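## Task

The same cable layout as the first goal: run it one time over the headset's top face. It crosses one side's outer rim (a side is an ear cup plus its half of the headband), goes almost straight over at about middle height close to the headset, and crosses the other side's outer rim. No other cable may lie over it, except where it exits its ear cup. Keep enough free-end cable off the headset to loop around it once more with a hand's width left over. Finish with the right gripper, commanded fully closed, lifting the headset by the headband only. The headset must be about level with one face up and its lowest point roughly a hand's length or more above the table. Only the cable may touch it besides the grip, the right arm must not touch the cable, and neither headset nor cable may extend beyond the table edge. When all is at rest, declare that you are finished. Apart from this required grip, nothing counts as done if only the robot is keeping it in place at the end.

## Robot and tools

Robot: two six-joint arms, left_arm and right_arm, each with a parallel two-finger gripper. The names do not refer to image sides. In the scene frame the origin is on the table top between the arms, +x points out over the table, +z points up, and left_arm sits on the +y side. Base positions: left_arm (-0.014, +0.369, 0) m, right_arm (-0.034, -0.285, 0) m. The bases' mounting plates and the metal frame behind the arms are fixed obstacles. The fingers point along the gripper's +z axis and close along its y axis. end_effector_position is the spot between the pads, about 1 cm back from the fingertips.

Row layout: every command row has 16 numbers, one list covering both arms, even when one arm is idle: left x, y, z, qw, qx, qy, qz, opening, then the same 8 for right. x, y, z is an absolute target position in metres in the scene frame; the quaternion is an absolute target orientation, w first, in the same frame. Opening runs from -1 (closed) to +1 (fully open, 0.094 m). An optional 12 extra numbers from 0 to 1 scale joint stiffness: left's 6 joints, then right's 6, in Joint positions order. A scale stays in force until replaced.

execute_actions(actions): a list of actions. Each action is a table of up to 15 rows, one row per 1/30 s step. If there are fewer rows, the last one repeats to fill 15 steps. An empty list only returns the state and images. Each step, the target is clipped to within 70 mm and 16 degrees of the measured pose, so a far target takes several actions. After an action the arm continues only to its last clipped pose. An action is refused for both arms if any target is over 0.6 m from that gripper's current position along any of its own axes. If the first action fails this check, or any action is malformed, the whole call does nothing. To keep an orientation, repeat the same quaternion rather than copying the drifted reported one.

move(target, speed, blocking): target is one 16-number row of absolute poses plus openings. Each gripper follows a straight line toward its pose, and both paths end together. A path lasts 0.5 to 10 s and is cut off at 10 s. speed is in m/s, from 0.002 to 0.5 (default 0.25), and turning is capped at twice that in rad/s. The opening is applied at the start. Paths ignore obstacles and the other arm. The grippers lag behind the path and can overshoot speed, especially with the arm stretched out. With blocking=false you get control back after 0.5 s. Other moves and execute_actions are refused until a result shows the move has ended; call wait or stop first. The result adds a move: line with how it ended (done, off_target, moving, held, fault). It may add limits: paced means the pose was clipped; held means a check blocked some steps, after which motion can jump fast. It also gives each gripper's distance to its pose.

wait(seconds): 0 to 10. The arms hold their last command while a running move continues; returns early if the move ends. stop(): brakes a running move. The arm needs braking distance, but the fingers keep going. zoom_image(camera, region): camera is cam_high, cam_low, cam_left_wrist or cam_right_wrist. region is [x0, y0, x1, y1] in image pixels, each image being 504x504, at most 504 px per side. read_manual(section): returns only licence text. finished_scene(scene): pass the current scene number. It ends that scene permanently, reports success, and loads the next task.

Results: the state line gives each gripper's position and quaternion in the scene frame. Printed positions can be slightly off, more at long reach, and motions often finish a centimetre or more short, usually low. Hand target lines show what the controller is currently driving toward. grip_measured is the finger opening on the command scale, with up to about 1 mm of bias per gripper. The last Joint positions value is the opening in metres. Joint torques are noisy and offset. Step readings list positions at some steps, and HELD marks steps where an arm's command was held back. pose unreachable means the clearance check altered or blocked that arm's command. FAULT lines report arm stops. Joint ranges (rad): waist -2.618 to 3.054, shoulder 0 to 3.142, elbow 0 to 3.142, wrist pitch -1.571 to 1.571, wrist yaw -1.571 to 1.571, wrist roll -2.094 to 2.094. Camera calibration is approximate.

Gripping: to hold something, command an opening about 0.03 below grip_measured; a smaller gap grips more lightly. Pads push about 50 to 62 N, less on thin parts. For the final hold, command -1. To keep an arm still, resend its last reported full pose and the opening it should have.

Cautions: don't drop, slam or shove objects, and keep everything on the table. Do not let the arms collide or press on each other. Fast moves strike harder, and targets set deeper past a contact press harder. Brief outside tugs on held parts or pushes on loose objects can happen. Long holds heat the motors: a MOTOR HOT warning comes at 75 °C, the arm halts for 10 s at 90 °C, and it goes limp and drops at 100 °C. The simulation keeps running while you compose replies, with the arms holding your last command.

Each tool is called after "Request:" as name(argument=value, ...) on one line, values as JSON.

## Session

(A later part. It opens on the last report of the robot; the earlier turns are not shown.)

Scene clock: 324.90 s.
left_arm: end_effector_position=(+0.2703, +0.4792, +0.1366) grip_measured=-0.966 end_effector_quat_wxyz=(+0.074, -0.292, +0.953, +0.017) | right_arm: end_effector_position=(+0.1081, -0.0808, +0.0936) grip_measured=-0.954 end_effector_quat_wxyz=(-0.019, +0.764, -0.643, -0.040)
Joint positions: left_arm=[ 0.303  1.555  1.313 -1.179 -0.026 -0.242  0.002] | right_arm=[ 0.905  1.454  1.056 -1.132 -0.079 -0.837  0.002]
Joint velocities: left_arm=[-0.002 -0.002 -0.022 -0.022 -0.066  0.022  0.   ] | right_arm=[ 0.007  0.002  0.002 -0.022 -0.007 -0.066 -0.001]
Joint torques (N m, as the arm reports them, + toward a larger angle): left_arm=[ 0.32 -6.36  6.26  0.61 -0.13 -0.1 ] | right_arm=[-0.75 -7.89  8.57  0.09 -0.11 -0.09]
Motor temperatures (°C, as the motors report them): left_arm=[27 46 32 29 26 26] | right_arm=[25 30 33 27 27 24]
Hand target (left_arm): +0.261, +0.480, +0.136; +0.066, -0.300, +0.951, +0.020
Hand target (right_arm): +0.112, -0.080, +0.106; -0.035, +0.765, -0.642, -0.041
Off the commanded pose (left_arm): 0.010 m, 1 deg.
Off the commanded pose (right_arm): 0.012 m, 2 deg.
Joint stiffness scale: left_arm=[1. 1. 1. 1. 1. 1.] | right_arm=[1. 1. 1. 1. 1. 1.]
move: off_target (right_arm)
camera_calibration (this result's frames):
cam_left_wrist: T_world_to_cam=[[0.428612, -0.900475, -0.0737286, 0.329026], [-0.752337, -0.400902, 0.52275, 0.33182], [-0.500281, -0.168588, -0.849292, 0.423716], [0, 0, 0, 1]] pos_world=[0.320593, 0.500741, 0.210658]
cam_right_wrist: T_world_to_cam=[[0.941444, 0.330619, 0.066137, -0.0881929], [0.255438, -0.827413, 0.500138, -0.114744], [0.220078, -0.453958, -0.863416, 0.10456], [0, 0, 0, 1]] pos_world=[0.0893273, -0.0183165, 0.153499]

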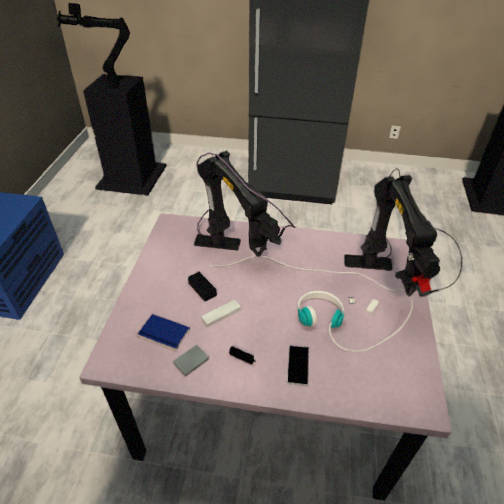

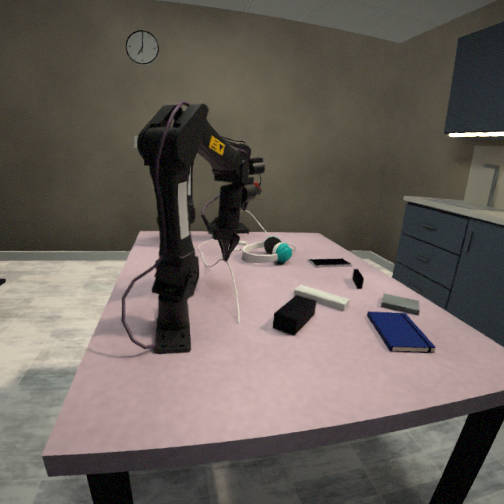

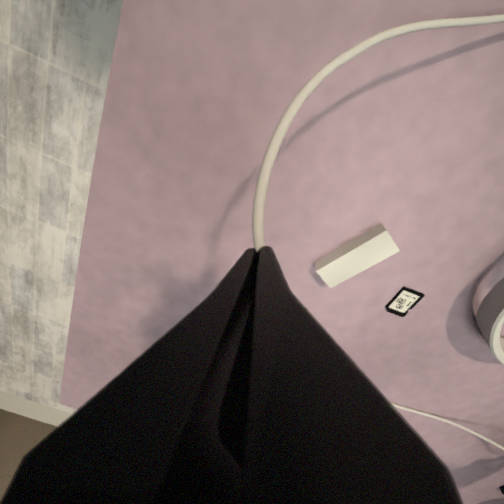

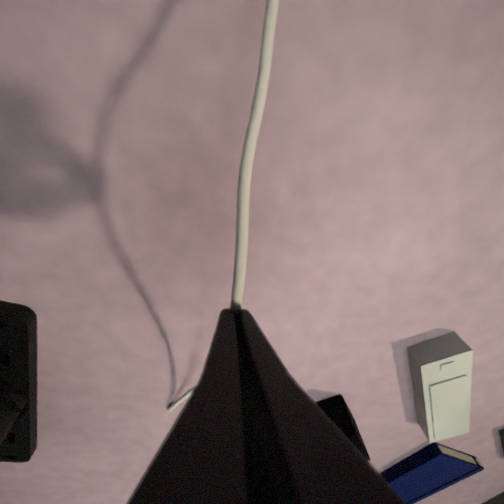

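Request:
move(target=[0.215,0.465,0.175, 0.0441,-0.5366,0.8423,0.0281, -0.985, 0.165,-0.255,0.175, 0.0251,-0.6943,0.7189,0.0242, -0.985], speed=0.15)

Scene clock: 334.07 s.
left_arm: end_effector_position=(+0.2152, +0.4646, +0.1646) grip_measured=-0.966 end_effector_quat_wxyz=(+0.029, -0.536, +0.843, +0.025) | right_arm: end_effector_position=(+0.1662, -0.2557, +0.1700) grip_measured=-0.954 end_effector_quat_wxyz=(-0.029, +0.694, -0.719, -0.021)
Joint positions: left_arm=[ 0.299  1.445  1.332 -1.412 -0.061 -0.785  0.002] | right_arm=[ 0.082  1.299  1.239 -1.493 -0.069 -1.452  0.002]
Joint velocities: left_arm=[-0.017 -0.002  0.017 -0.007  0.022 -0.037  0.   ] | right_arm=[-0.002 -0.017  0.007  0.022  0.066 -0.022 -0.   ]
Joint torques (N m, as the arm reports them, + toward a larger angle): left_arm=[-0.74 -5.45  9.48  0.4  -0.2  -0.07] | right_arm=[-0.87 -3.32  8.47 -0.04 -0.17 -0.09]
Motor temperatures (°C, as the motors report them): left_arm=[27 45 33 29 26 26] | right_arm=[25 30 35 27 27 24]
Hand target (left_arm): +0.215, +0.465, +0.175; +0.044, -0.537, +0.842, +0.027
Hand target (right_arm): +0.166, -0.256, +0.176; -0.030, +0.694, -0.719, -0.027
Off the commanded pose (left_arm): 0.010 m, 2 deg.
Off the commanded pose (right_arm): 0.005 m, 1 deg.
Joint stiffness scale: left_arm=[1. 1. 1. 1. 1. 1.] | right_arm=[1. 1. 1. 1. 1. 1.]
move: done
camera_calibration (this result's frames):
cam_left_wrist: T_world_to_cam=[[0.825894, -0.557664, -0.0831236, 0.0983731], [-0.411108, -0.696507, 0.588106, 0.323001], [-0.385861, -0.45154, -0.804501, 0.516959], [0, 0, 0, 1]] pos_world=[0.251017, 0.51326, 0.234112]
cam_right_wrist: T_world_to_cam=[[0.98717, 0.128718, 0.0944829, -0.154159], [0.0618975, -0.853951, 0.51666, -0.289984], [0.147187, -0.504183, -0.850962, 0.0755642], [0, 0, 0, 1]] pos_world=[0.159008, -0.189691, 0.22869]

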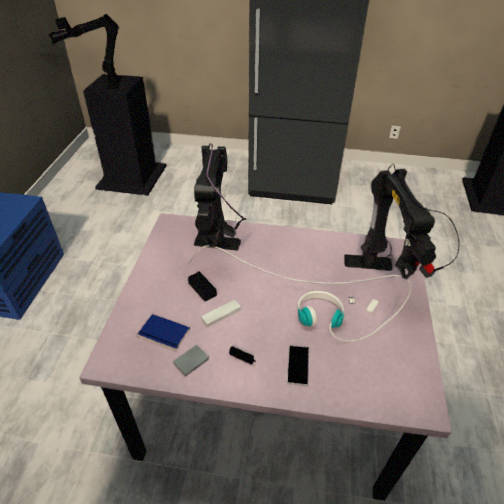

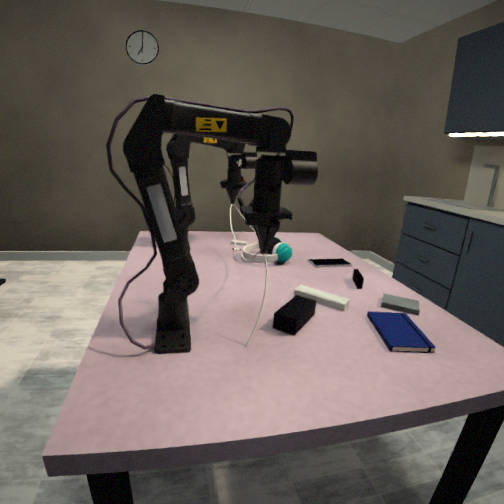

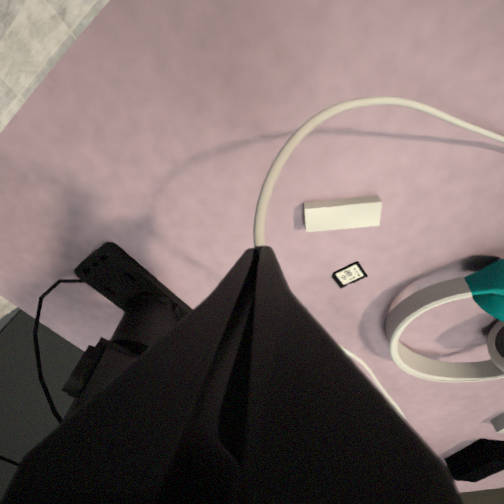

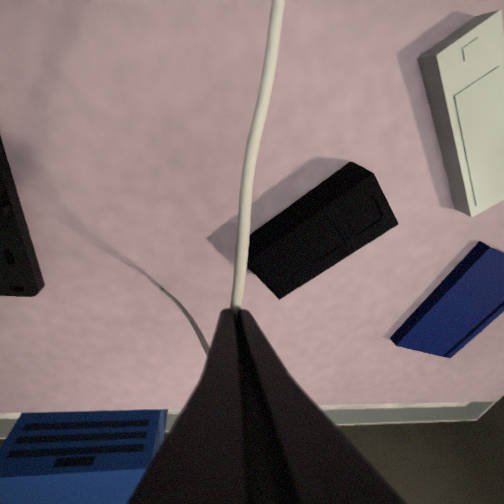

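Request:
move(target=[0.287,0.311,0.16, 0.0329,-0.6555,0.7540,0.0286, -0.985, 0.342,-0.426,0.15, 0.0464,-0.4611,0.8858,0.0242, -0.985], speed=0.15)

Scene clock: 365.50 s.
left_arm: end_effector_position=(+0.2857, +0.3091, +0.1563) grip_measured=-0.966 end_effector_quat_wxyz=(+0.027, -0.654, +0.756, +0.023) | right_arm: end_effector_position=(+0.3413, -0.4271, +0.1412) grip_measured=-0.954 end_effector_quat_wxyz=(+0.045, -0.470, +0.881, +0.020)
Joint positions: left_arm=[-0.289  1.71   1.566 -1.434 -0.071 -1.67   0.002] | right_arm=[-0.406  2.064  1.974 -1.456 -0.095 -1.384  0.002]
Joint velocities: left_arm=[-0.002 -0.007 -0.007  0.022 -0.051 -0.051 -0.001] | right_arm=[-0.007 -0.022 -0.012 -0.037  0.051 -0.007  0.001]
Joint torques (N m, as the arm reports them, + toward a larger angle): left_arm=[-0.36 -5.66  9.41  0.33 -0.19 -0.09] | right_arm=[ -0.64 -11.36   8.64   0.03  -0.18   0.1 ]
Motor temperatures (°C, as the motors report them): left_arm=[27 43 34 28 26 26] | right_arm=[25 29 36 27 27 24]
Hand target (left_arm): +0.287, +0.310, +0.159; +0.031, -0.656, +0.754, +0.030
Hand target (right_arm): +0.341, -0.428, +0.147; +0.050, -0.461, +0.886, +0.025
Off the commanded pose (left_arm): 0.004 m, 1 deg.
Off the commanded pose (right_arm): 0.009 m, 1 deg.
Joint stiffness scale: left_arm=[1. 1. 1. 1. 1. 1.] | right_arm=[1. 1. 1. 1. 1. 1.]
move: done
camera_calibration (this result's frames):
cam_left_wrist: T_world_to_cam=[[0.95306, -0.294074, -0.0720857, -0.166783], [-0.196896, -0.782812, 0.590286, 0.213728], [-0.230017, -0.548385, -0.803969, 0.452588], [0, 0, 0, 1]] pos_world=[0.30514, 0.366454, 0.225684]
cam_right_wrist: T_world_to_cam=[[0.90571, -0.412756, 0.0965506, -0.505987], [-0.403765, -0.770655, 0.493017, -0.234504], [-0.129089, -0.485514, -0.864646, 0.0430275], [0, 0, 0, 1]] pos_world=[0.369147, -0.368681, 0.201671]

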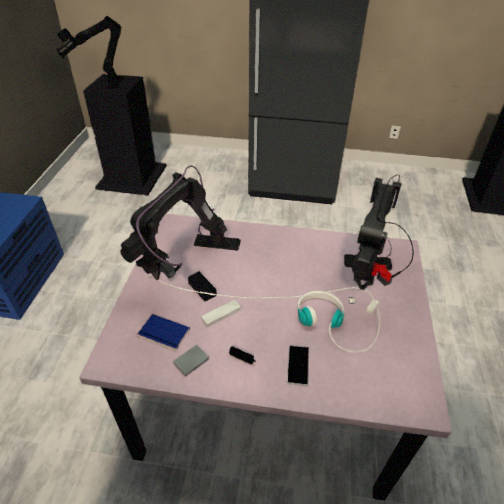

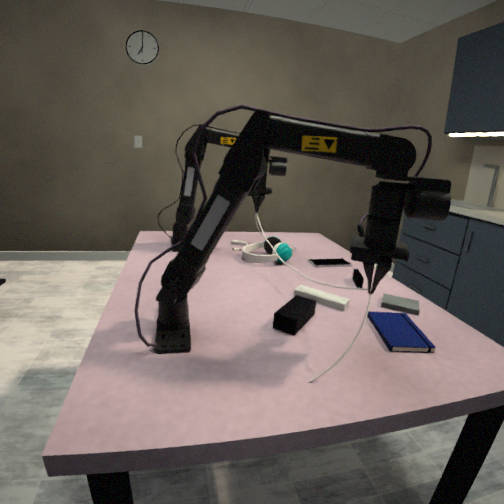

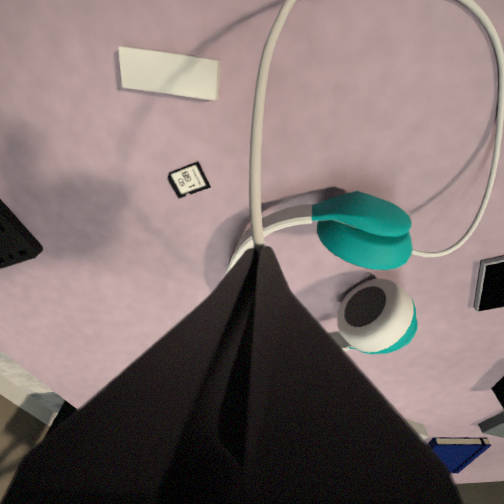

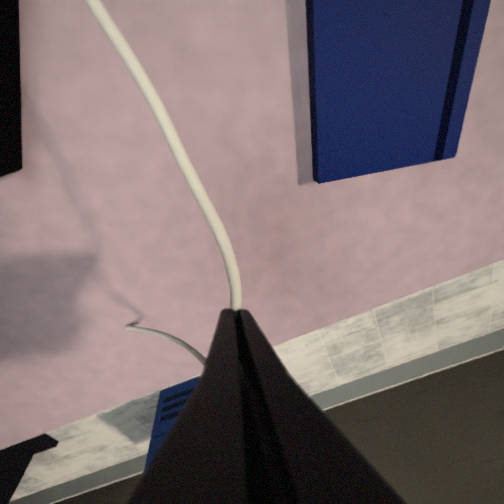

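Request:
move(target=[0.296,0.312,0.062, 0.0329,-0.6555,0.7540,0.0286, -0.985, 0.356,-0.408,0.055, 0.0515,-0.1734,0.9835,0.0091, -0.985], speed=0.12)

Request:
zoom_image(camera="cam_high", region=[240, 250, 420, 380])

Scene clock: 386.67 s.
left_arm: end_effector_position=(+0.2964, +0.3071, +0.0681) grip_measured=-0.966 end_effector_quat_wxyz=(+0.033, -0.655, +0.755, +0.019) | right_arm: end_effector_position=(+0.3534, -0.4113, +0.0522) grip_measured=-0.954 end_effector_quat_wxyz=(+0.043, -0.175, +0.984, +0.015)
Joint positions: left_arm=[-0.289  1.763  1.276 -1.076 -0.075 -1.672  0.002] | right_arm=[-0.347  2.064  1.619 -1.065 -0.068 -0.696  0.002]
Joint velocities: left_arm=[ 0.007 -0.032  0.002 -0.037 -0.022  0.051 -0.002] | right_arm=[-0.007 -0.002  0.002 -0.022 -0.051  0.037  0.   ]
Joint torques (N m, as the arm reports them, + toward a larger angle): left_arm=[ 0.45 -5.93  6.08  0.53 -0.21  0.08] | right_arm=[  0.77 -13.45   4.65   0.54  -0.07   0.06]
Motor temperatures (°C, as the motors report them): left_arm=[27 43 34 28 26 26] | right_arm=[25 33 35 26 27 24]
Hand target (left_arm): +0.295, +0.312, +0.062; +0.033, -0.655, +0.754, +0.029
Hand target (right_arm): +0.356, -0.408, +0.055; +0.051, -0.174, +0.983, +0.009
Off the commanded pose (left_arm): 0.008 m, 1 deg.
Off the commanded pose (right_arm): 0.005 m, 1 deg.
Joint stiffness scale: left_arm=[1. 1. 1. 1. 1. 1.] | right_arm=[1. 1. 1. 1. 1. 1.]
move: done
camera_calibration (this result's frames):
cam_left_wrist: T_world_to_cam=[[0.954691, -0.291879, -0.0580672, -0.186077], [-0.203809, -0.783429, 0.587112, 0.268831], [-0.216857, -0.548676, -0.80742, 0.379491], [0, 0, 0, 1]] pos_world=[0.314731, 0.364516, 0.137769]
cam_right_wrist: T_world_to_cam=[[0.49233, -0.867151, 0.0752322, -0.541548], [-0.772048, -0.395146, 0.497797, 0.110766], [-0.401938, -0.303163, -0.864024, 0.14668], [0, 0, 0, 1]] pos_world=[0.411093, -0.381368, 0.112338]

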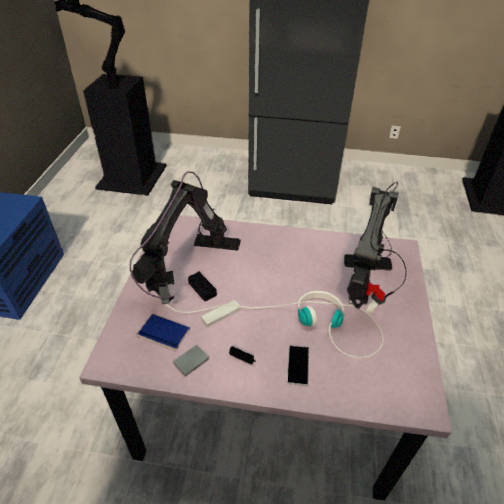

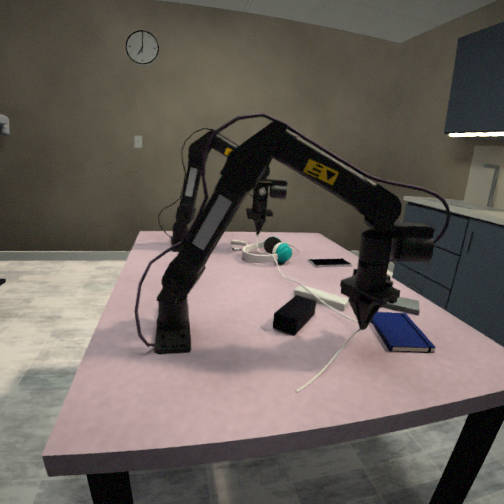

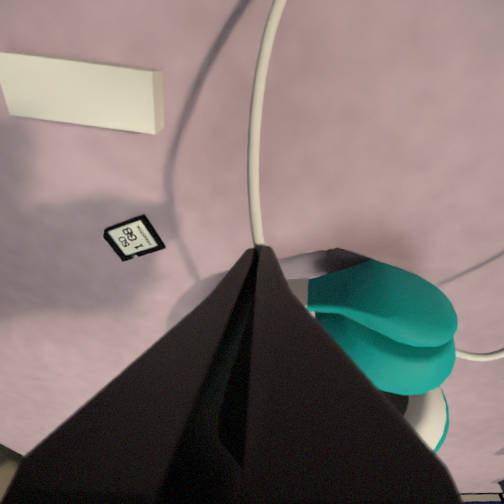

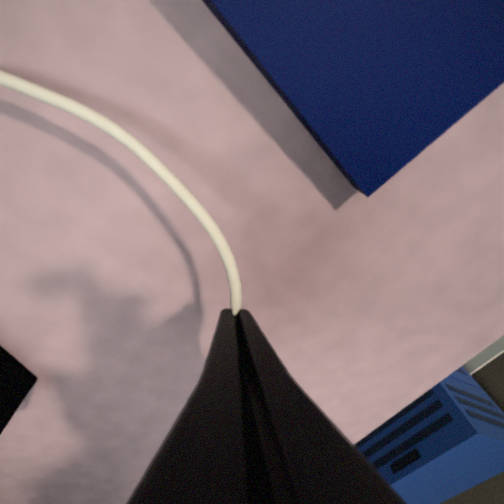

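Region (240, 250, 420, 380) of cam_high's 504x504 image, scaled by 2.800, with more detail than that image has.

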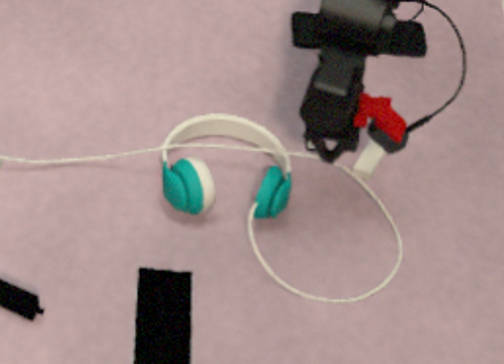

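Request:
execute_actions(actions=[[[0.296,0.312,0.062, 0.0329,-0.6555,0.7540,0.0286, -0.985, 0.355,-0.404,0.04, 0.0515,-0.1734,0.9835,0.0091, -0.985],[0.296,0.312,0.062, 0.0329,-0.6555,0.7540,0.0286, -0.985, 0.355,-0.403,0.035, 0.0515,-0.1734,0.9835,0.0091, -0.985],[0.296,0.312,0.062, 0.0329,-0.6555,0.7540,0.0286, -0.985, 0.355,-0.402,0.03, 0.0515,-0.1734,0.9835,0.0091, -0.985],[0.296,0.312,0.062, 0.0329,-0.6555,0.7540,0.0286, -0.985, 0.355,-0.401,0.025, 0.0515,-0.1734,0.9835,0.0091, -0.985],[0.296,0.312,0.062, 0.0329,-0.6555,0.7540,0.0286, -0.985, 0.355,-0.400,0.02, 0.0515,-0.1734,0.9835,0.0091, -0.985],[0.296,0.312,0.062, 0.0329,-0.6555,0.7540,0.0286, -0.985, 0.355,-0.399,0.015, 0.0515,-0.1734,0.9835,0.0091, -0.985],[0.296,0.312,0.062, 0.0329,-0.6555,0.7540,0.0286, -0.985, 0.355,-0.398,0.011, 0.0515,-0.1734,0.9835,0.0091, -0.985],[0.296,0.312,0.062, 0.0329,-0.6555,0.7540,0.0286, -0.985, 0.355,-0.398,0.011, 0.0515,-0.1734,0.9835,0.0091, -0.985],[0.296,0.312,0.062, 0.0329,-0.6555,0.7540,0.0286, -0.985, 0.355,-0.398,0.011, 0.0515,-0.1734,0.9835,0.0091, -0.985],[0.296,0.312,0.062, 0.0329,-0.6555,0.7540,0.0286, -0.985, 0.355,-0.398,0.011, 0.0515,-0.1734,0.9835,0.0091, -0.985],[0.296,0.312,0.062, 0.0329,-0.6555,0.7540,0.0286, -0.985, 0.355,-0.398,0.011, 0.0515,-0.1734,0.9835,0.0091, -0.985],[0.296,0.312,0.062, 0.0329,-0.6555,0.7540,0.0286, -0.985, 0.355,-0.398,0.011, 0.0515,-0.1734,0.9835,0.0091, -0.4]],[[0.296,0.312,0.062, 0.0329,-0.6555,0.7540,0.0286, -0.985, 0.355,-0.398,0.011, 0.0515,-0.1734,0.9835,0.0091, -0.4],[0.296,0.312,0.062, 0.0329,-0.6555,0.7540,0.0286, -0.985, 0.355,-0.398,0.011, 0.0515,-0.1734,0.9835,0.0091, -0.4],[0.296,0.312,0.062, 0.0329,-0.6555,0.7540,0.0286, -0.985, 0.355,-0.398,0.02, 0.0515,-0.1734,0.9835,0.0091, -0.4],[0.296,0.312,0.062, 0.0329,-0.6555,0.7540,0.0286, -0.985, 0.355,-0.398,0.03, 0.0515,-0.1734,0.9835,0.0091, -0.4],[0.296,0.312,0.062, 0.0329,-0.6555,0.7540,0.0286, -0.985, 0.355,-0.398,0.04, 0.0515,-0.1734,0.9835,0.0091, -0.4],[0.296,0.312,0.062, 0.0329,-0.6555,0.7540,0.0286, -0.985, 0.355,-0.398,0.05, 0.0515,-0.1734,0.9835,0.0091, -0.4],[0.296,0.312,0.062, 0.0329,-0.6555,0.7540,0.0286, -0.985, 0.355,-0.398,0.06, 0.0515,-0.1734,0.9835,0.0091, -0.4],[0.296,0.312,0.062, 0.0329,-0.6555,0.7540,0.0286, -0.985, 0.355,-0.398,0.07, 0.0515,-0.1734,0.9835,0.0091, -0.4],[0.296,0.312,0.062, 0.0329,-0.6555,0.7540,0.0286, -0.985, 0.355,-0.398,0.08, 0.0515,-0.1734,0.9835,0.0091, -0.4],[0.296,0.312,0.062, 0.0329,-0.6555,0.7540,0.0286, -0.985, 0.355,-0.398,0.09, 0.0515,-0.1734,0.9835,0.0091, -0.4]]])

Request:
move(target=[0.296,0.312,0.062, 0.0329,-0.6555,0.7540,0.0286, -0.985, 0.218,0.166,0.11, 0.2332,-0.6873,0.6409,0.2501, 0.0], speed=0.3)

Scene clock: 427.60 s.
left_arm: end_effector_position=(+0.2967, +0.3070, +0.0681) grip_measured=-0.966 end_effector_quat_wxyz=(+0.033, -0.655, +0.755, +0.018) | right_arm: end_effector_position=(+0.3655, -0.4047, +0.0834) grip_measured=-0.402 end_effector_quat_wxyz=(+0.073, -0.176, +0.982, -0.003)
Joint positions: left_arm=[-0.289  1.763  1.276 -1.075 -0.075 -1.672  0.002] | right_arm=[-0.321  2.015  1.666 -1.091 -0.065 -0.67   0.028]
Joint velocities: left_arm=[ 0.007 -0.017 -0.007 -0.037 -0.095 -0.022 -0.   ] | right_arm=[ 0.007 -0.12   0.252 -0.256  0.007  0.007 -0.   ]
Joint torques (N m, as the arm reports them, + toward a larger angle): left_arm=[ 0.35 -5.58  6.53  0.49 -0.2   0.1 ] | right_arm=[  0.65 -11.35   7.21   0.03  -0.04   0.1 ]
Motor temperatures (°C, as the motors report them): left_arm=[27 43 33 28 26 26] | right_arm=[25 36 34 27 27 24]
Hand target (left_arm): +0.296, +0.312, +0.062; +0.033, -0.656, +0.754, +0.029
Hand target (right_arm): +0.356, -0.398, +0.090; +0.053, -0.174, +0.983, +0.008
Off the commanded pose (left_arm): 0.008 m, 1 deg.
Off the commanded pose (right_arm): 0.014 m, 3 deg.
Joint stiffness scale: left_arm=[1. 1. 1. 1. 1. 1.] | right_arm=[1. 1. 1. 1. 1. 1.]
Step readings (end_effector_position; steps 1 to 15: 1st action; 16 to 30: 2nd action):
0: left_arm (+0.2967, +0.3070, +0.0681) | right_arm (+0.3536, -0.4115, +0.0522)
1: left_arm (+0.2967, +0.3070, +0.0681) | right_arm (+0.3539, -0.4113, +0.0505)
2: left_arm (+0.2967, +0.3070, +0.0681) | right_arm (+0.3536, -0.4108, +0.0477)
4: left_arm (+0.2967, +0.3070, +0.0681) | right_arm (+0.3504, -0.4073, +0.0385)
8: left_arm (+0.2967, +0.3070, +0.0681) | right_arm (+0.3438, -0.3994, +0.0210)
15: left_arm (+0.2967, +0.3070, +0.0681) | right_arm (+0.3498, -0.3994, +0.0136)
16: left_arm (+0.2967, +0.3070, +0.0681) | right_arm (+0.3506, -0.3996, +0.0137)
17: left_arm (+0.2967, +0.3070, +0.0681) | right_arm (+0.3512, -0.3998, +0.0137)
19: left_arm (+0.2967, +0.3070, +0.0681) | right_arm (+0.3509, -0.3997, +0.0137)
23: left_arm (+0.2967, +0.3070, +0.0681) | right_arm (+0.3494, -0.3994, +0.0259)
30: end_effector_position above
camera_calibration (this result's frames):
cam_left_wrist: T_world_to_cam=[[0.954755, -0.291895, -0.0569263, -0.186451], [-0.204461, -0.783268, 0.587101, 0.268977], [-0.21596, -0.548898, -0.80751, 0.379323], [0, 0, 0, 1]] pos_world=[0.314929, 0.364467, 0.137776]
cam_right_wrist: T_world_to_cam=[[0.486006, -0.864687, 0.126945, -0.545122], [-0.80268, -0.38418, 0.456191, 0.126314], [-0.345693, -0.323608, -0.880781, 0.153062], [0, 0, 0, 1]] pos_world=[0.419234, -0.3733, 0.146391]

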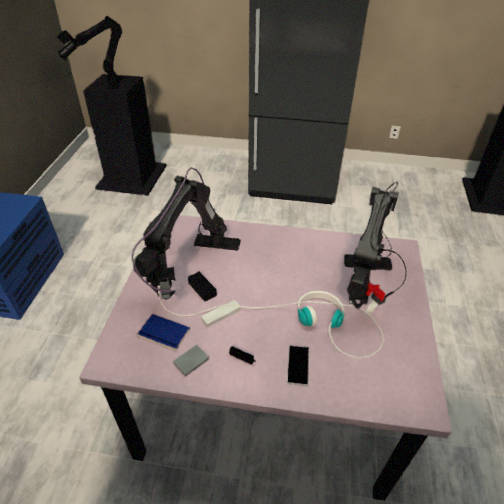

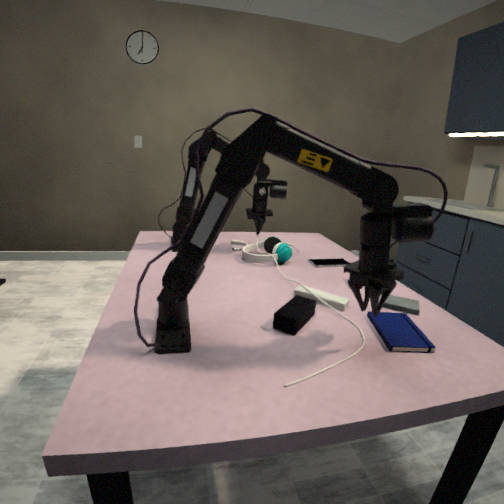

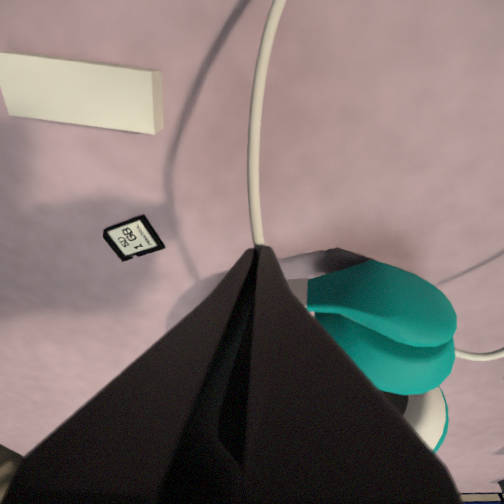

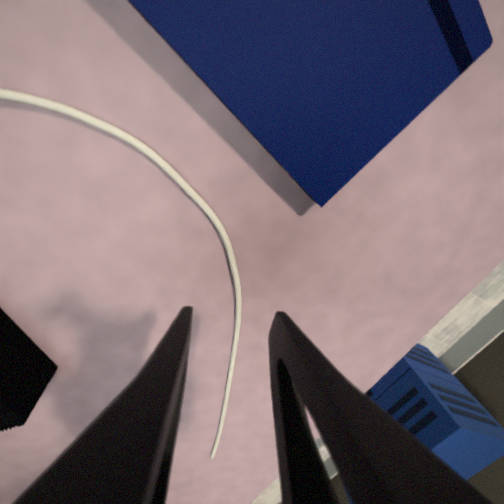

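Scene clock: 430.50 s.
left_arm: end_effector_position=(+0.2967, +0.3070, +0.0681) grip_measured=-0.966 end_effector_quat_wxyz=(+0.033, -0.655, +0.755, +0.018) | right_arm: end_effector_position=(+0.2157, +0.1593, +0.0996) grip_measured=-0.002 end_effector_quat_wxyz=(-0.206, +0.686, -0.654, -0.243)
Joint positions: left_arm=[-0.289  1.763  1.276 -1.075 -0.075 -1.672  0.002] | right_arm=[ 0.911  2.065  1.634 -0.64  -0.431 -0.596  0.047]
Joint velocities: left_arm=[-0.012 -0.012 -0.012 -0.007 -0.051 -0.007 -0.001] | right_arm=[-0.012  0.017  0.007 -0.066  0.007  0.007 -0.   ]
Joint torques (N m, as the arm reports them, + toward a larger angle): left_arm=[ 0.57 -5.72  6.62  0.52 -0.2   0.08] | right_arm=[ -0.11 -12.25   9.43   1.23  -0.36  -0.06]
Motor temperatures (°C, as the motors report them): left_arm=[27 43 33 28 26 26] | right_arm=[25 35 34 27 27 24]
Hand target (left_arm): +0.296, +0.312, +0.062; +0.033, -0.656, +0.754, +0.029
Hand target (right_arm): +0.218, +0.167, +0.109; -0.221, +0.690, -0.642, -0.251
Off the commanded pose (left_arm): 0.008 m, 1 deg.
Off the commanded pose (right_arm): 0.013 m, 4 deg.
Joint stiffness scale: left_arm=[1. 1. 1. 1. 1. 1.] | right_arm=[1. 1. 1. 1. 1. 1.]
move: off_target (right_arm)
camera_calibration (this result's frames):
cam_left_wrist: T_world_to_cam=[[0.954755, -0.291895, -0.0569263, -0.186451], [-0.204461, -0.783268, 0.587101, 0.268977], [-0.21596, -0.548898, -0.80751, 0.379323], [0, 0, 0, 1]] pos_world=[0.314929, 0.364467, 0.137776]
cam_right_wrist: T_world_to_cam=[[0.980347, 0.150308, 0.127781, -0.255101], [0.155976, -0.987122, -0.0355177, 0.153637], [0.120797, 0.0547504, -0.991166, 0.148151], [0, 0, 0, 1]] pos_world=[0.208227, 0.181891, 0.184896]

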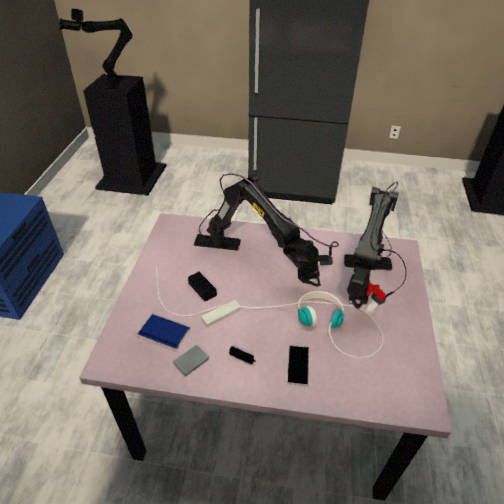

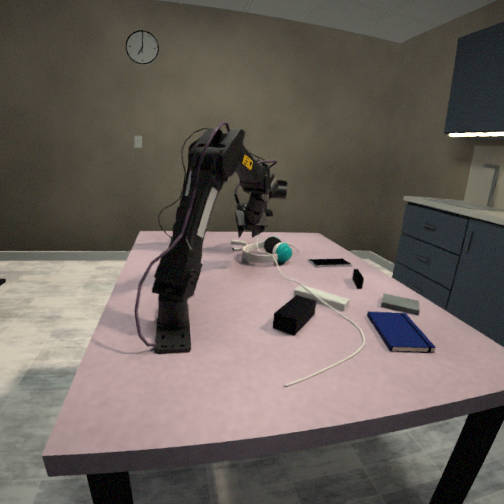

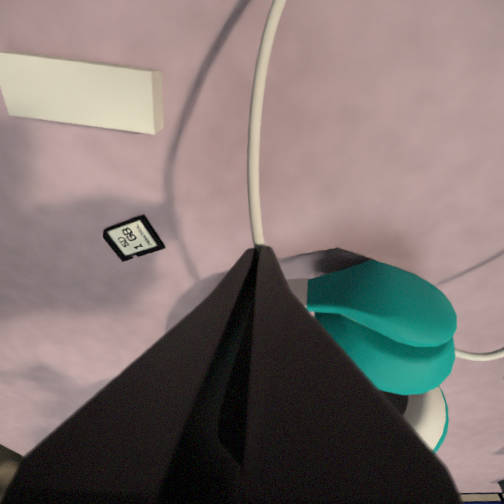

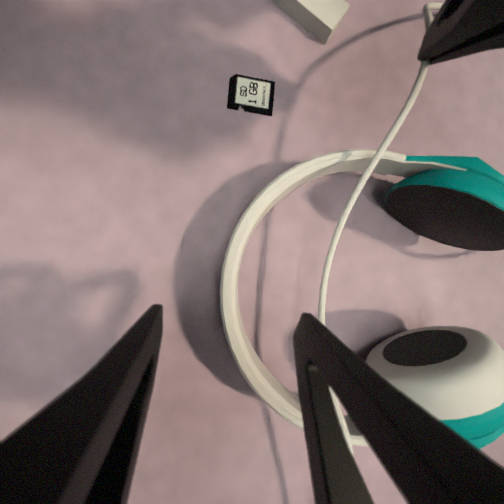

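Request:
move(target=[0.296,0.312,0.062, 0.0329,-0.6555,0.7540,0.0286, -0.985, 0.213,0.172,0.016, 0.2332,-0.6873,0.6409,0.2501, -0.2], speed=0.1)

Scene clock: 453.73 s.
left_arm: end_effector_position=(+0.2967, +0.3070, +0.0681) grip_measured=-0.966 end_effector_quat_wxyz=(+0.033, -0.655, +0.755, +0.018) | right_arm: end_effector_position=(+0.2191, +0.1694, +0.0222) grip_measured=-0.198 end_effector_quat_wxyz=(-0.237, +0.688, -0.641, -0.246)
Joint positions: left_arm=[-0.289  1.763  1.276 -1.075 -0.075 -1.672  0.002] | right_arm=[ 0.919  2.165  1.434 -0.273 -0.429 -0.596  0.038]
Joint velocities: left_arm=[-0.002 -0.022  0.002  0.022  0.007 -0.11  -0.001] | right_arm=[-0.002 -0.002  0.007  0.007 -0.037  0.037 -0.001]
Joint torques (N m, as the arm reports them, + toward a larger angle): left_arm=[ 0.72 -5.57  6.41  0.51 -0.18  0.07] | right_arm=[  1.06 -12.28   4.99   1.46  -0.22   0.12]
Motor temperatures (°C, as the motors report them): left_arm=[27 42 33 28 26 26] | right_arm=[25 35 36 28 27 24]
Hand target (left_arm): +0.296, +0.312, +0.062; +0.033, -0.656, +0.754, +0.029
Hand target (right_arm): +0.213, +0.171, +0.016; -0.233, +0.688, -0.641, -0.250
Off the commanded pose (left_arm): 0.008 m, 1 deg.
Off the commanded pose (right_arm): 0.009 m, 1 deg.
Joint stiffness scale: left_arm=[1. 1. 1. 1. 1. 1.] | right_arm=[1. 1. 1. 1. 1. 1.]
move: done
camera_calibration (this result's frames):
cam_left_wrist: T_world_to_cam=[[0.954755, -0.291895, -0.0569263, -0.186451], [-0.204461, -0.783268, 0.587101, 0.268977], [-0.21596, -0.548898, -0.80751, 0.379323], [0, 0, 0, 1]] pos_world=[0.314929, 0.364467, 0.137776]
cam_right_wrist: T_world_to_cam=[[0.973093, 0.148403, 0.176258, -0.249252], [0.164255, -0.983252, -0.0789628, 0.158831], [0.161588, 0.105789, -0.981172, 0.0526826], [0, 0, 0, 1]] pos_world=[0.207943, 0.187587, 0.108165]

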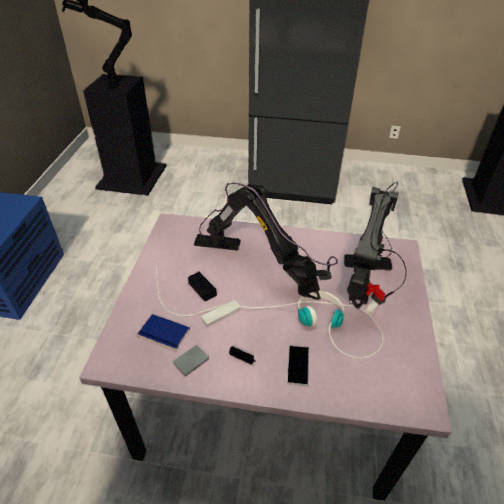

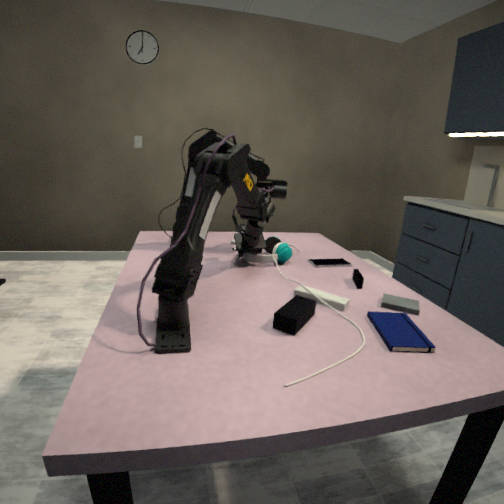

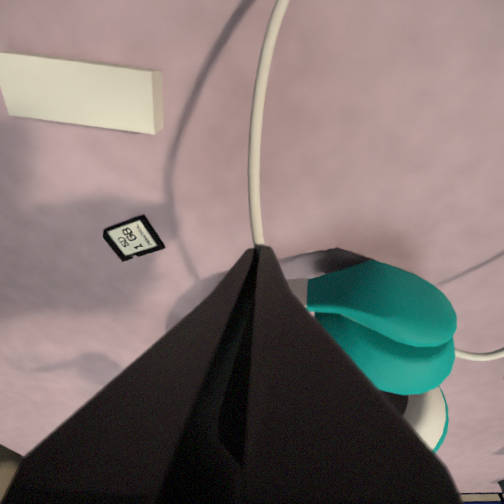

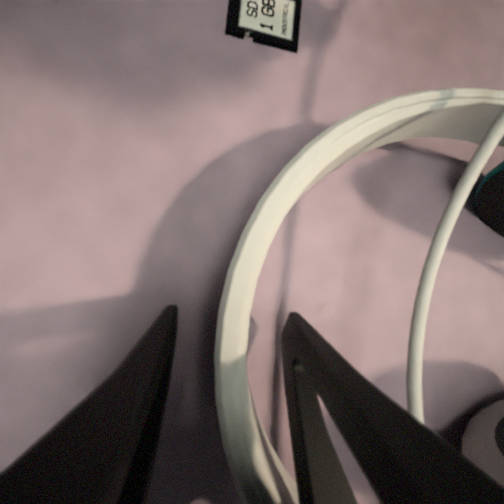

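Request:
execute_actions(actions=[[[0.296,0.312,0.062, 0.0329,-0.6555,0.7540,0.0286, -0.985, 0.213,0.176,0.013, 0.2332,-0.6873,0.6409,0.2501, -0.2],[0.296,0.312,0.062, 0.0329,-0.6555,0.7540,0.0286, -0.985, 0.213,0.179,0.011, 0.2332,-0.6873,0.6409,0.2501, -0.2],[0.296,0.312,0.062, 0.0329,-0.6555,0.7540,0.0286, -0.985, 0.213,0.180,0.010, 0.2332,-0.6873,0.6409,0.2501, -0.2],[0.296,0.312,0.062, 0.0329,-0.6555,0.7540,0.0286, -0.985, 0.213,0.180,0.010, 0.2332,-0.6873,0.6409,0.2501, -0.2],[0.296,0.312,0.062, 0.0329,-0.6555,0.7540,0.0286, -0.985, 0.213,0.180,0.010, 0.2332,-0.6873,0.6409,0.2501, -0.2],[0.296,0.312,0.062, 0.0329,-0.6555,0.7540,0.0286, -0.985, 0.213,0.180,0.010, 0.2332,-0.6873,0.6409,0.2501, -0.2],[0.296,0.312,0.062, 0.0329,-0.6555,0.7540,0.0286, -0.985, 0.213,0.180,0.010, 0.2332,-0.6873,0.6409,0.2501, -0.2],[0.296,0.312,0.062, 0.0329,-0.6555,0.7540,0.0286, -0.985, 0.213,0.180,0.010, 0.2332,-0.6873,0.6409,0.2501, -0.35],[0.296,0.312,0.062, 0.0329,-0.6555,0.7540,0.0286, -0.985, 0.213,0.180,0.010, 0.2332,-0.6873,0.6409,0.2501, -0.45],[0.296,0.312,0.062, 0.0329,-0.6555,0.7540,0.0286, -0.985, 0.213,0.180,0.010, 0.2332,-0.6873,0.6409,0.2501, -0.55],[0.296,0.312,0.062, 0.0329,-0.6555,0.7540,0.0286, -0.985, 0.213,0.180,0.010, 0.2332,-0.6873,0.6409,0.2501, -0.62],[0.296,0.312,0.062, 0.0329,-0.6555,0.7540,0.0286, -0.985, 0.213,0.180,0.010, 0.2332,-0.6873,0.6409,0.2501, -0.68],[0.296,0.312,0.062, 0.0329,-0.6555,0.7540,0.0286, -0.985, 0.213,0.180,0.010, 0.2332,-0.6873,0.6409,0.2501, -0.74],[0.296,0.312,0.062, 0.0329,-0.6555,0.7540,0.0286, -0.985, 0.213,0.180,0.010, 0.2332,-0.6873,0.6409,0.2501, -0.8],[0.296,0.312,0.062, 0.0329,-0.6555,0.7540,0.0286, -0.985, 0.213,0.180,0.010, 0.2332,-0.6873,0.6409,0.2501, -0.86]],[[0.296,0.312,0.062, 0.0329,-0.6555,0.7540,0.0286, -0.985, 0.215,0.180,0.012, 0.2332,-0.6873,0.6409,0.2501, -0.92],[0.296,0.312,0.062, 0.0329,-0.6555,0.7540,0.0286, -0.985, 0.215,0.180,0.012, 0.2332,-0.6873,0.6409,0.2501, -1.0]]])

Scene clock: 472.70 s.
left_arm: end_effector_position=(+0.2967, +0.3070, +0.0681) grip_measured=-0.966 end_effector_quat_wxyz=(+0.033, -0.655, +0.755, +0.018) | right_arm: end_effector_position=(+0.2215, +0.1793, +0.0179) grip_measured=-0.747 end_effector_quat_wxyz=(-0.252, +0.690, -0.635, -0.238)
Joint positions: left_arm=[-0.289  1.763  1.276 -1.075 -0.075 -1.672  0.002] | right_arm=[ 0.934  2.188  1.441 -0.224 -0.404 -0.593  0.012]
Joint velocities: left_arm=[-0.007  0.017 -0.022  0.007  0.066  0.022  0.001] | right_arm=[-0.012 -0.002 -0.012 -0.066 -0.007 -0.007  0.001]
Joint torques (N m, as the arm reports them, + toward a larger angle): left_arm=[ 0.49 -5.88  6.35  0.48 -0.16  0.09] | right_arm=[  0.27 -11.86   7.71   0.98  -0.41   0.2 ]
Motor temperatures (°C, as the motors report them): left_arm=[27 42 32 28 26 26] | right_arm=[25 36 34 29 27 24]
Hand target (left_arm): +0.296, +0.312, +0.062; +0.033, -0.656, +0.754, +0.029
Hand target (right_arm): +0.215, +0.180, +0.012; -0.234, +0.687, -0.641, -0.250
Off the commanded pose (left_arm): 0.008 m, 1 deg.
Off the commanded pose (right_arm): 0.009 m, 3 deg.
Joint stiffness scale: left_arm=[1. 1. 1. 1. 1. 1.] | right_arm=[1. 1. 1. 1. 1. 1.]
Step readings (end_effector_position; steps 1 to 15: 1st action; 16 to 30: 2nd action):
0: left_arm (+0.2967, +0.3070, +0.0681) | right_arm (+0.2196, +0.1701, +0.0227)
1: left_arm (+0.2967, +0.3070, +0.0681) | right_arm (+0.2196, +0.1702, +0.0222)
2: left_arm (+0.2967, +0.3070, +0.0681) | right_arm (+0.2194, +0.1707, +0.0211)
4: left_arm (+0.2967, +0.3070, +0.0681) | right_arm (+0.2185, +0.1722, +0.0171)
8: left_arm (+0.2967, +0.3070, +0.0681) | right_arm (+0.2179, +0.1744, +0.0136)
15: left_arm (+0.2967, +0.3070, +0.0681) | right_arm (+0.2194, +0.1780, +0.0161)
16: left_arm (+0.2967, +0.3070, +0.0681) | right_arm (+0.2206, +0.1789, +0.0173)
17: left_arm (+0.2967, +0.3070, +0.0681) | right_arm (+0.2212, +0.1792, +0.0178)
19: left_arm (+0.2967, +0.3070, +0.0681) | right_arm (+0.2214, +0.1793, +0.0179)
23: left_arm (+0.2967, +0.3070, +0.0681) | right_arm (+0.2215, +0.1793, +0.0179)
30: end_effector_position above
camera_calibration (this result's frames):
cam_left_wrist: T_world_to_cam=[[0.954755, -0.291895, -0.0569263, -0.186451], [-0.204461, -0.783268, 0.587101, 0.268977], [-0.21596, -0.548898, -0.80751, 0.379323], [0, 0, 0, 1]] pos_world=[0.314929, 0.364467, 0.137776]
cam_right_wrist: T_world_to_cam=[[0.966283, 0.1458, 0.212227, -0.250915], [0.167185, -0.982125, -0.08648, 0.167067], [0.195825, 0.119045, -0.973386, 0.0369487], [0, 0, 0, 1]] pos_world=[0.207288, 0.196266, 0.103664]

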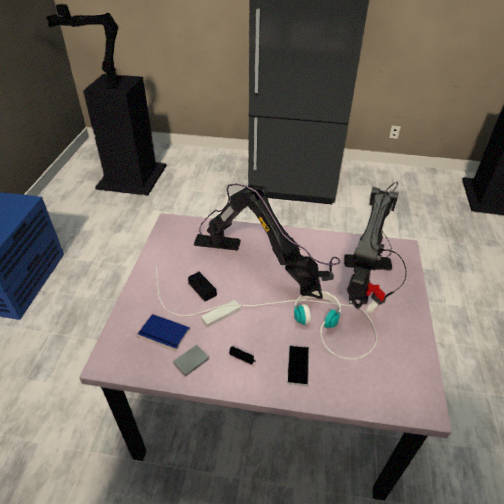

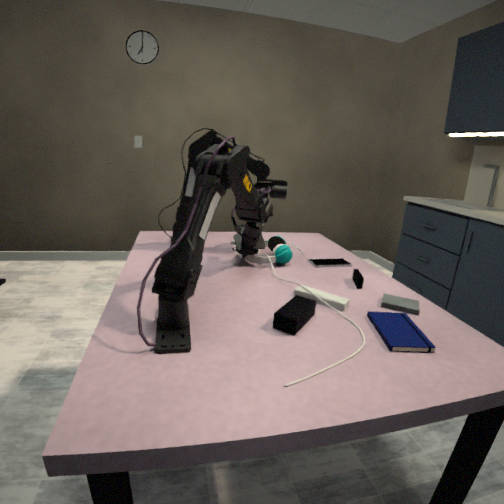

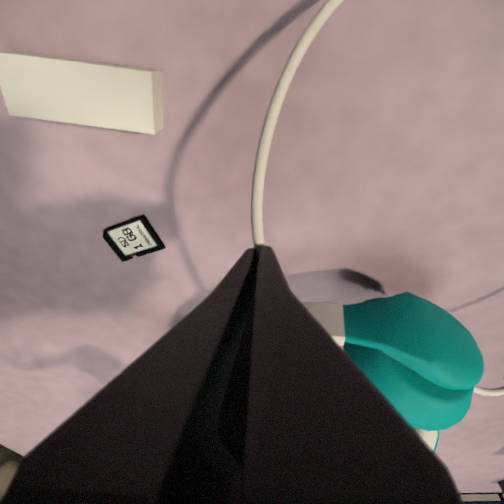

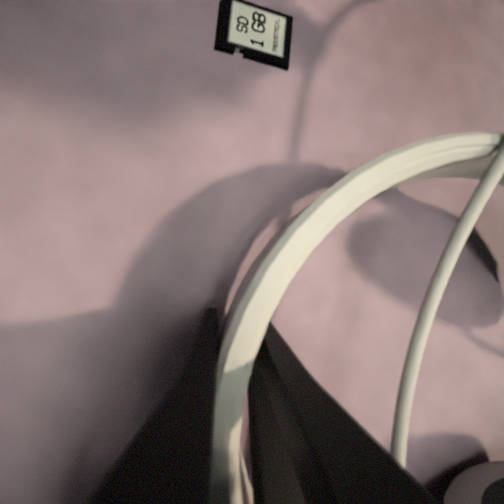

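Request:
move(target=[0.312,0.292,0.172, 0.0823,-0.6705,0.7318,-0.0898, -0.985, 0.205,0.172,0.16, 0.2500,-0.6805,0.6345,0.2681, -1.0], speed=0.1)

Request:
zoom_image(camera="cam_high", region=[220, 210, 420, 370])

Scene clock: 542.30 s.
left_arm: end_effector_position=(+0.3150, +0.2946, +0.1614) grip_measured=-0.966 end_effector_quat_wxyz=(+0.081, -0.671, +0.733, -0.081) | right_arm: end_effector_position=(+0.2009, +0.1623, +0.1260) grip_measured=-0.770 end_effector_quat_wxyz=(-0.209, +0.681, -0.654, -0.256)
Joint positions: left_arm=[-0.297  1.613  1.457 -1.191 -0.046 -1.727  0.002] | right_arm=[ 0.934  2.014  1.651 -0.682 -0.443 -0.556  0.011]
Joint velocities: left_arm=[ 0.012 -0.002 -0.022 -0.022  0.022 -0.022 -0.   ] | right_arm=[-0.007 -0.007  0.007 -0.007 -0.037 -0.037  0.   ]
Joint torques (N m, as the arm reports them, + toward a larger angle): left_arm=[-0.76 -7.3   9.51  0.68 -0.07 -0.17] | right_arm=[  0.   -15.54  10.18   1.36  -0.34   0.02]
Motor temperatures (°C, as the motors report them): left_arm=[27 42 33 27 26 26] | right_arm=[25 37 36 29 27 24]
Hand target (left_arm): +0.313, +0.292, +0.172; +0.084, -0.670, +0.733, -0.089
Hand target (right_arm): +0.205, +0.171, +0.161; -0.249, +0.681, -0.634, -0.268
Off the commanded pose (left_arm): 0.011 m, 1 deg.
Off the commanded pose (right_arm): 0.036 m, 5 deg.
Joint stiffness scale: left_arm=[1. 1. 1. 1. 1. 1.] | right_arm=[1. 1. 1. 1. 1. 1.]
move: off_target (left_arm, right_arm)
camera_calibration (this result's frames):
cam_left_wrist: T_world_to_cam=[[0.955732, -0.245395, 0.162352, -0.251648], [-0.292952, -0.742028, 0.602971, 0.221343], [-0.0274965, -0.62384, -0.781068, 0.410275], [0, 0, 0, 1]] pos_world=[0.316632, 0.358436, 0.227845]
cam_right_wrist: T_world_to_cam=[[0.982789, 0.145293, 0.114087, -0.242404], [0.152917, -0.986346, -0.0611408, 0.163565], [0.103645, 0.0775343, -0.991588, 0.175707], [0, 0, 0, 1]] pos_world=[0.195009, 0.182928, 0.211884]

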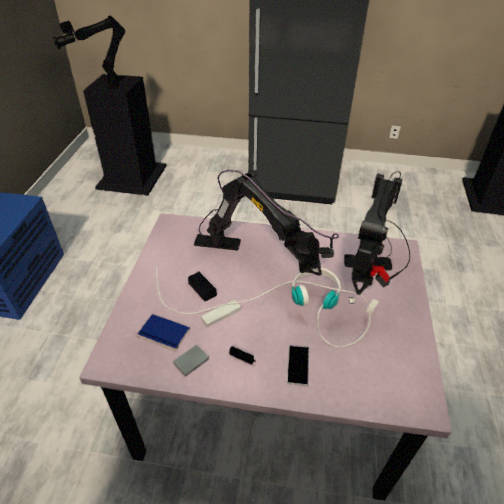

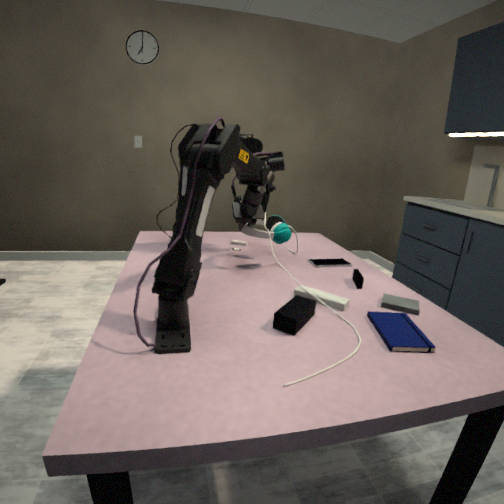

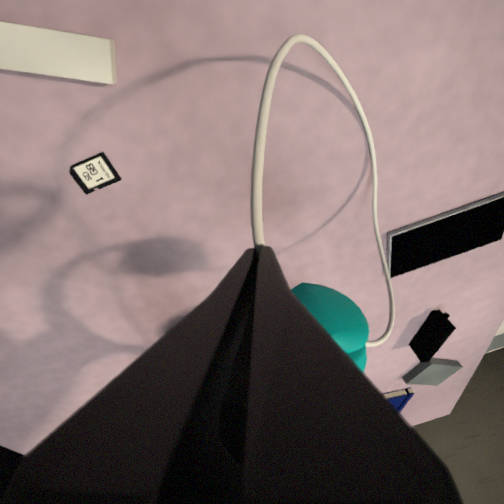

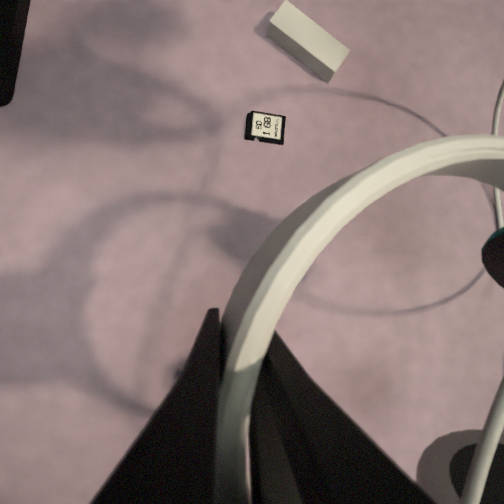

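Region (220, 210, 420, 370) of cam_high's 504x504 image, scaled by 2.520, with more detail than that image has; it fills the top 403 rows of this view, and the rest is white.

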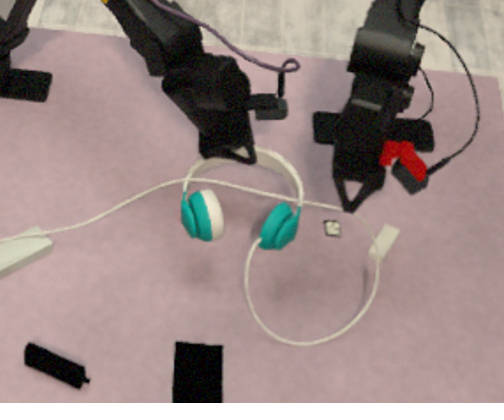

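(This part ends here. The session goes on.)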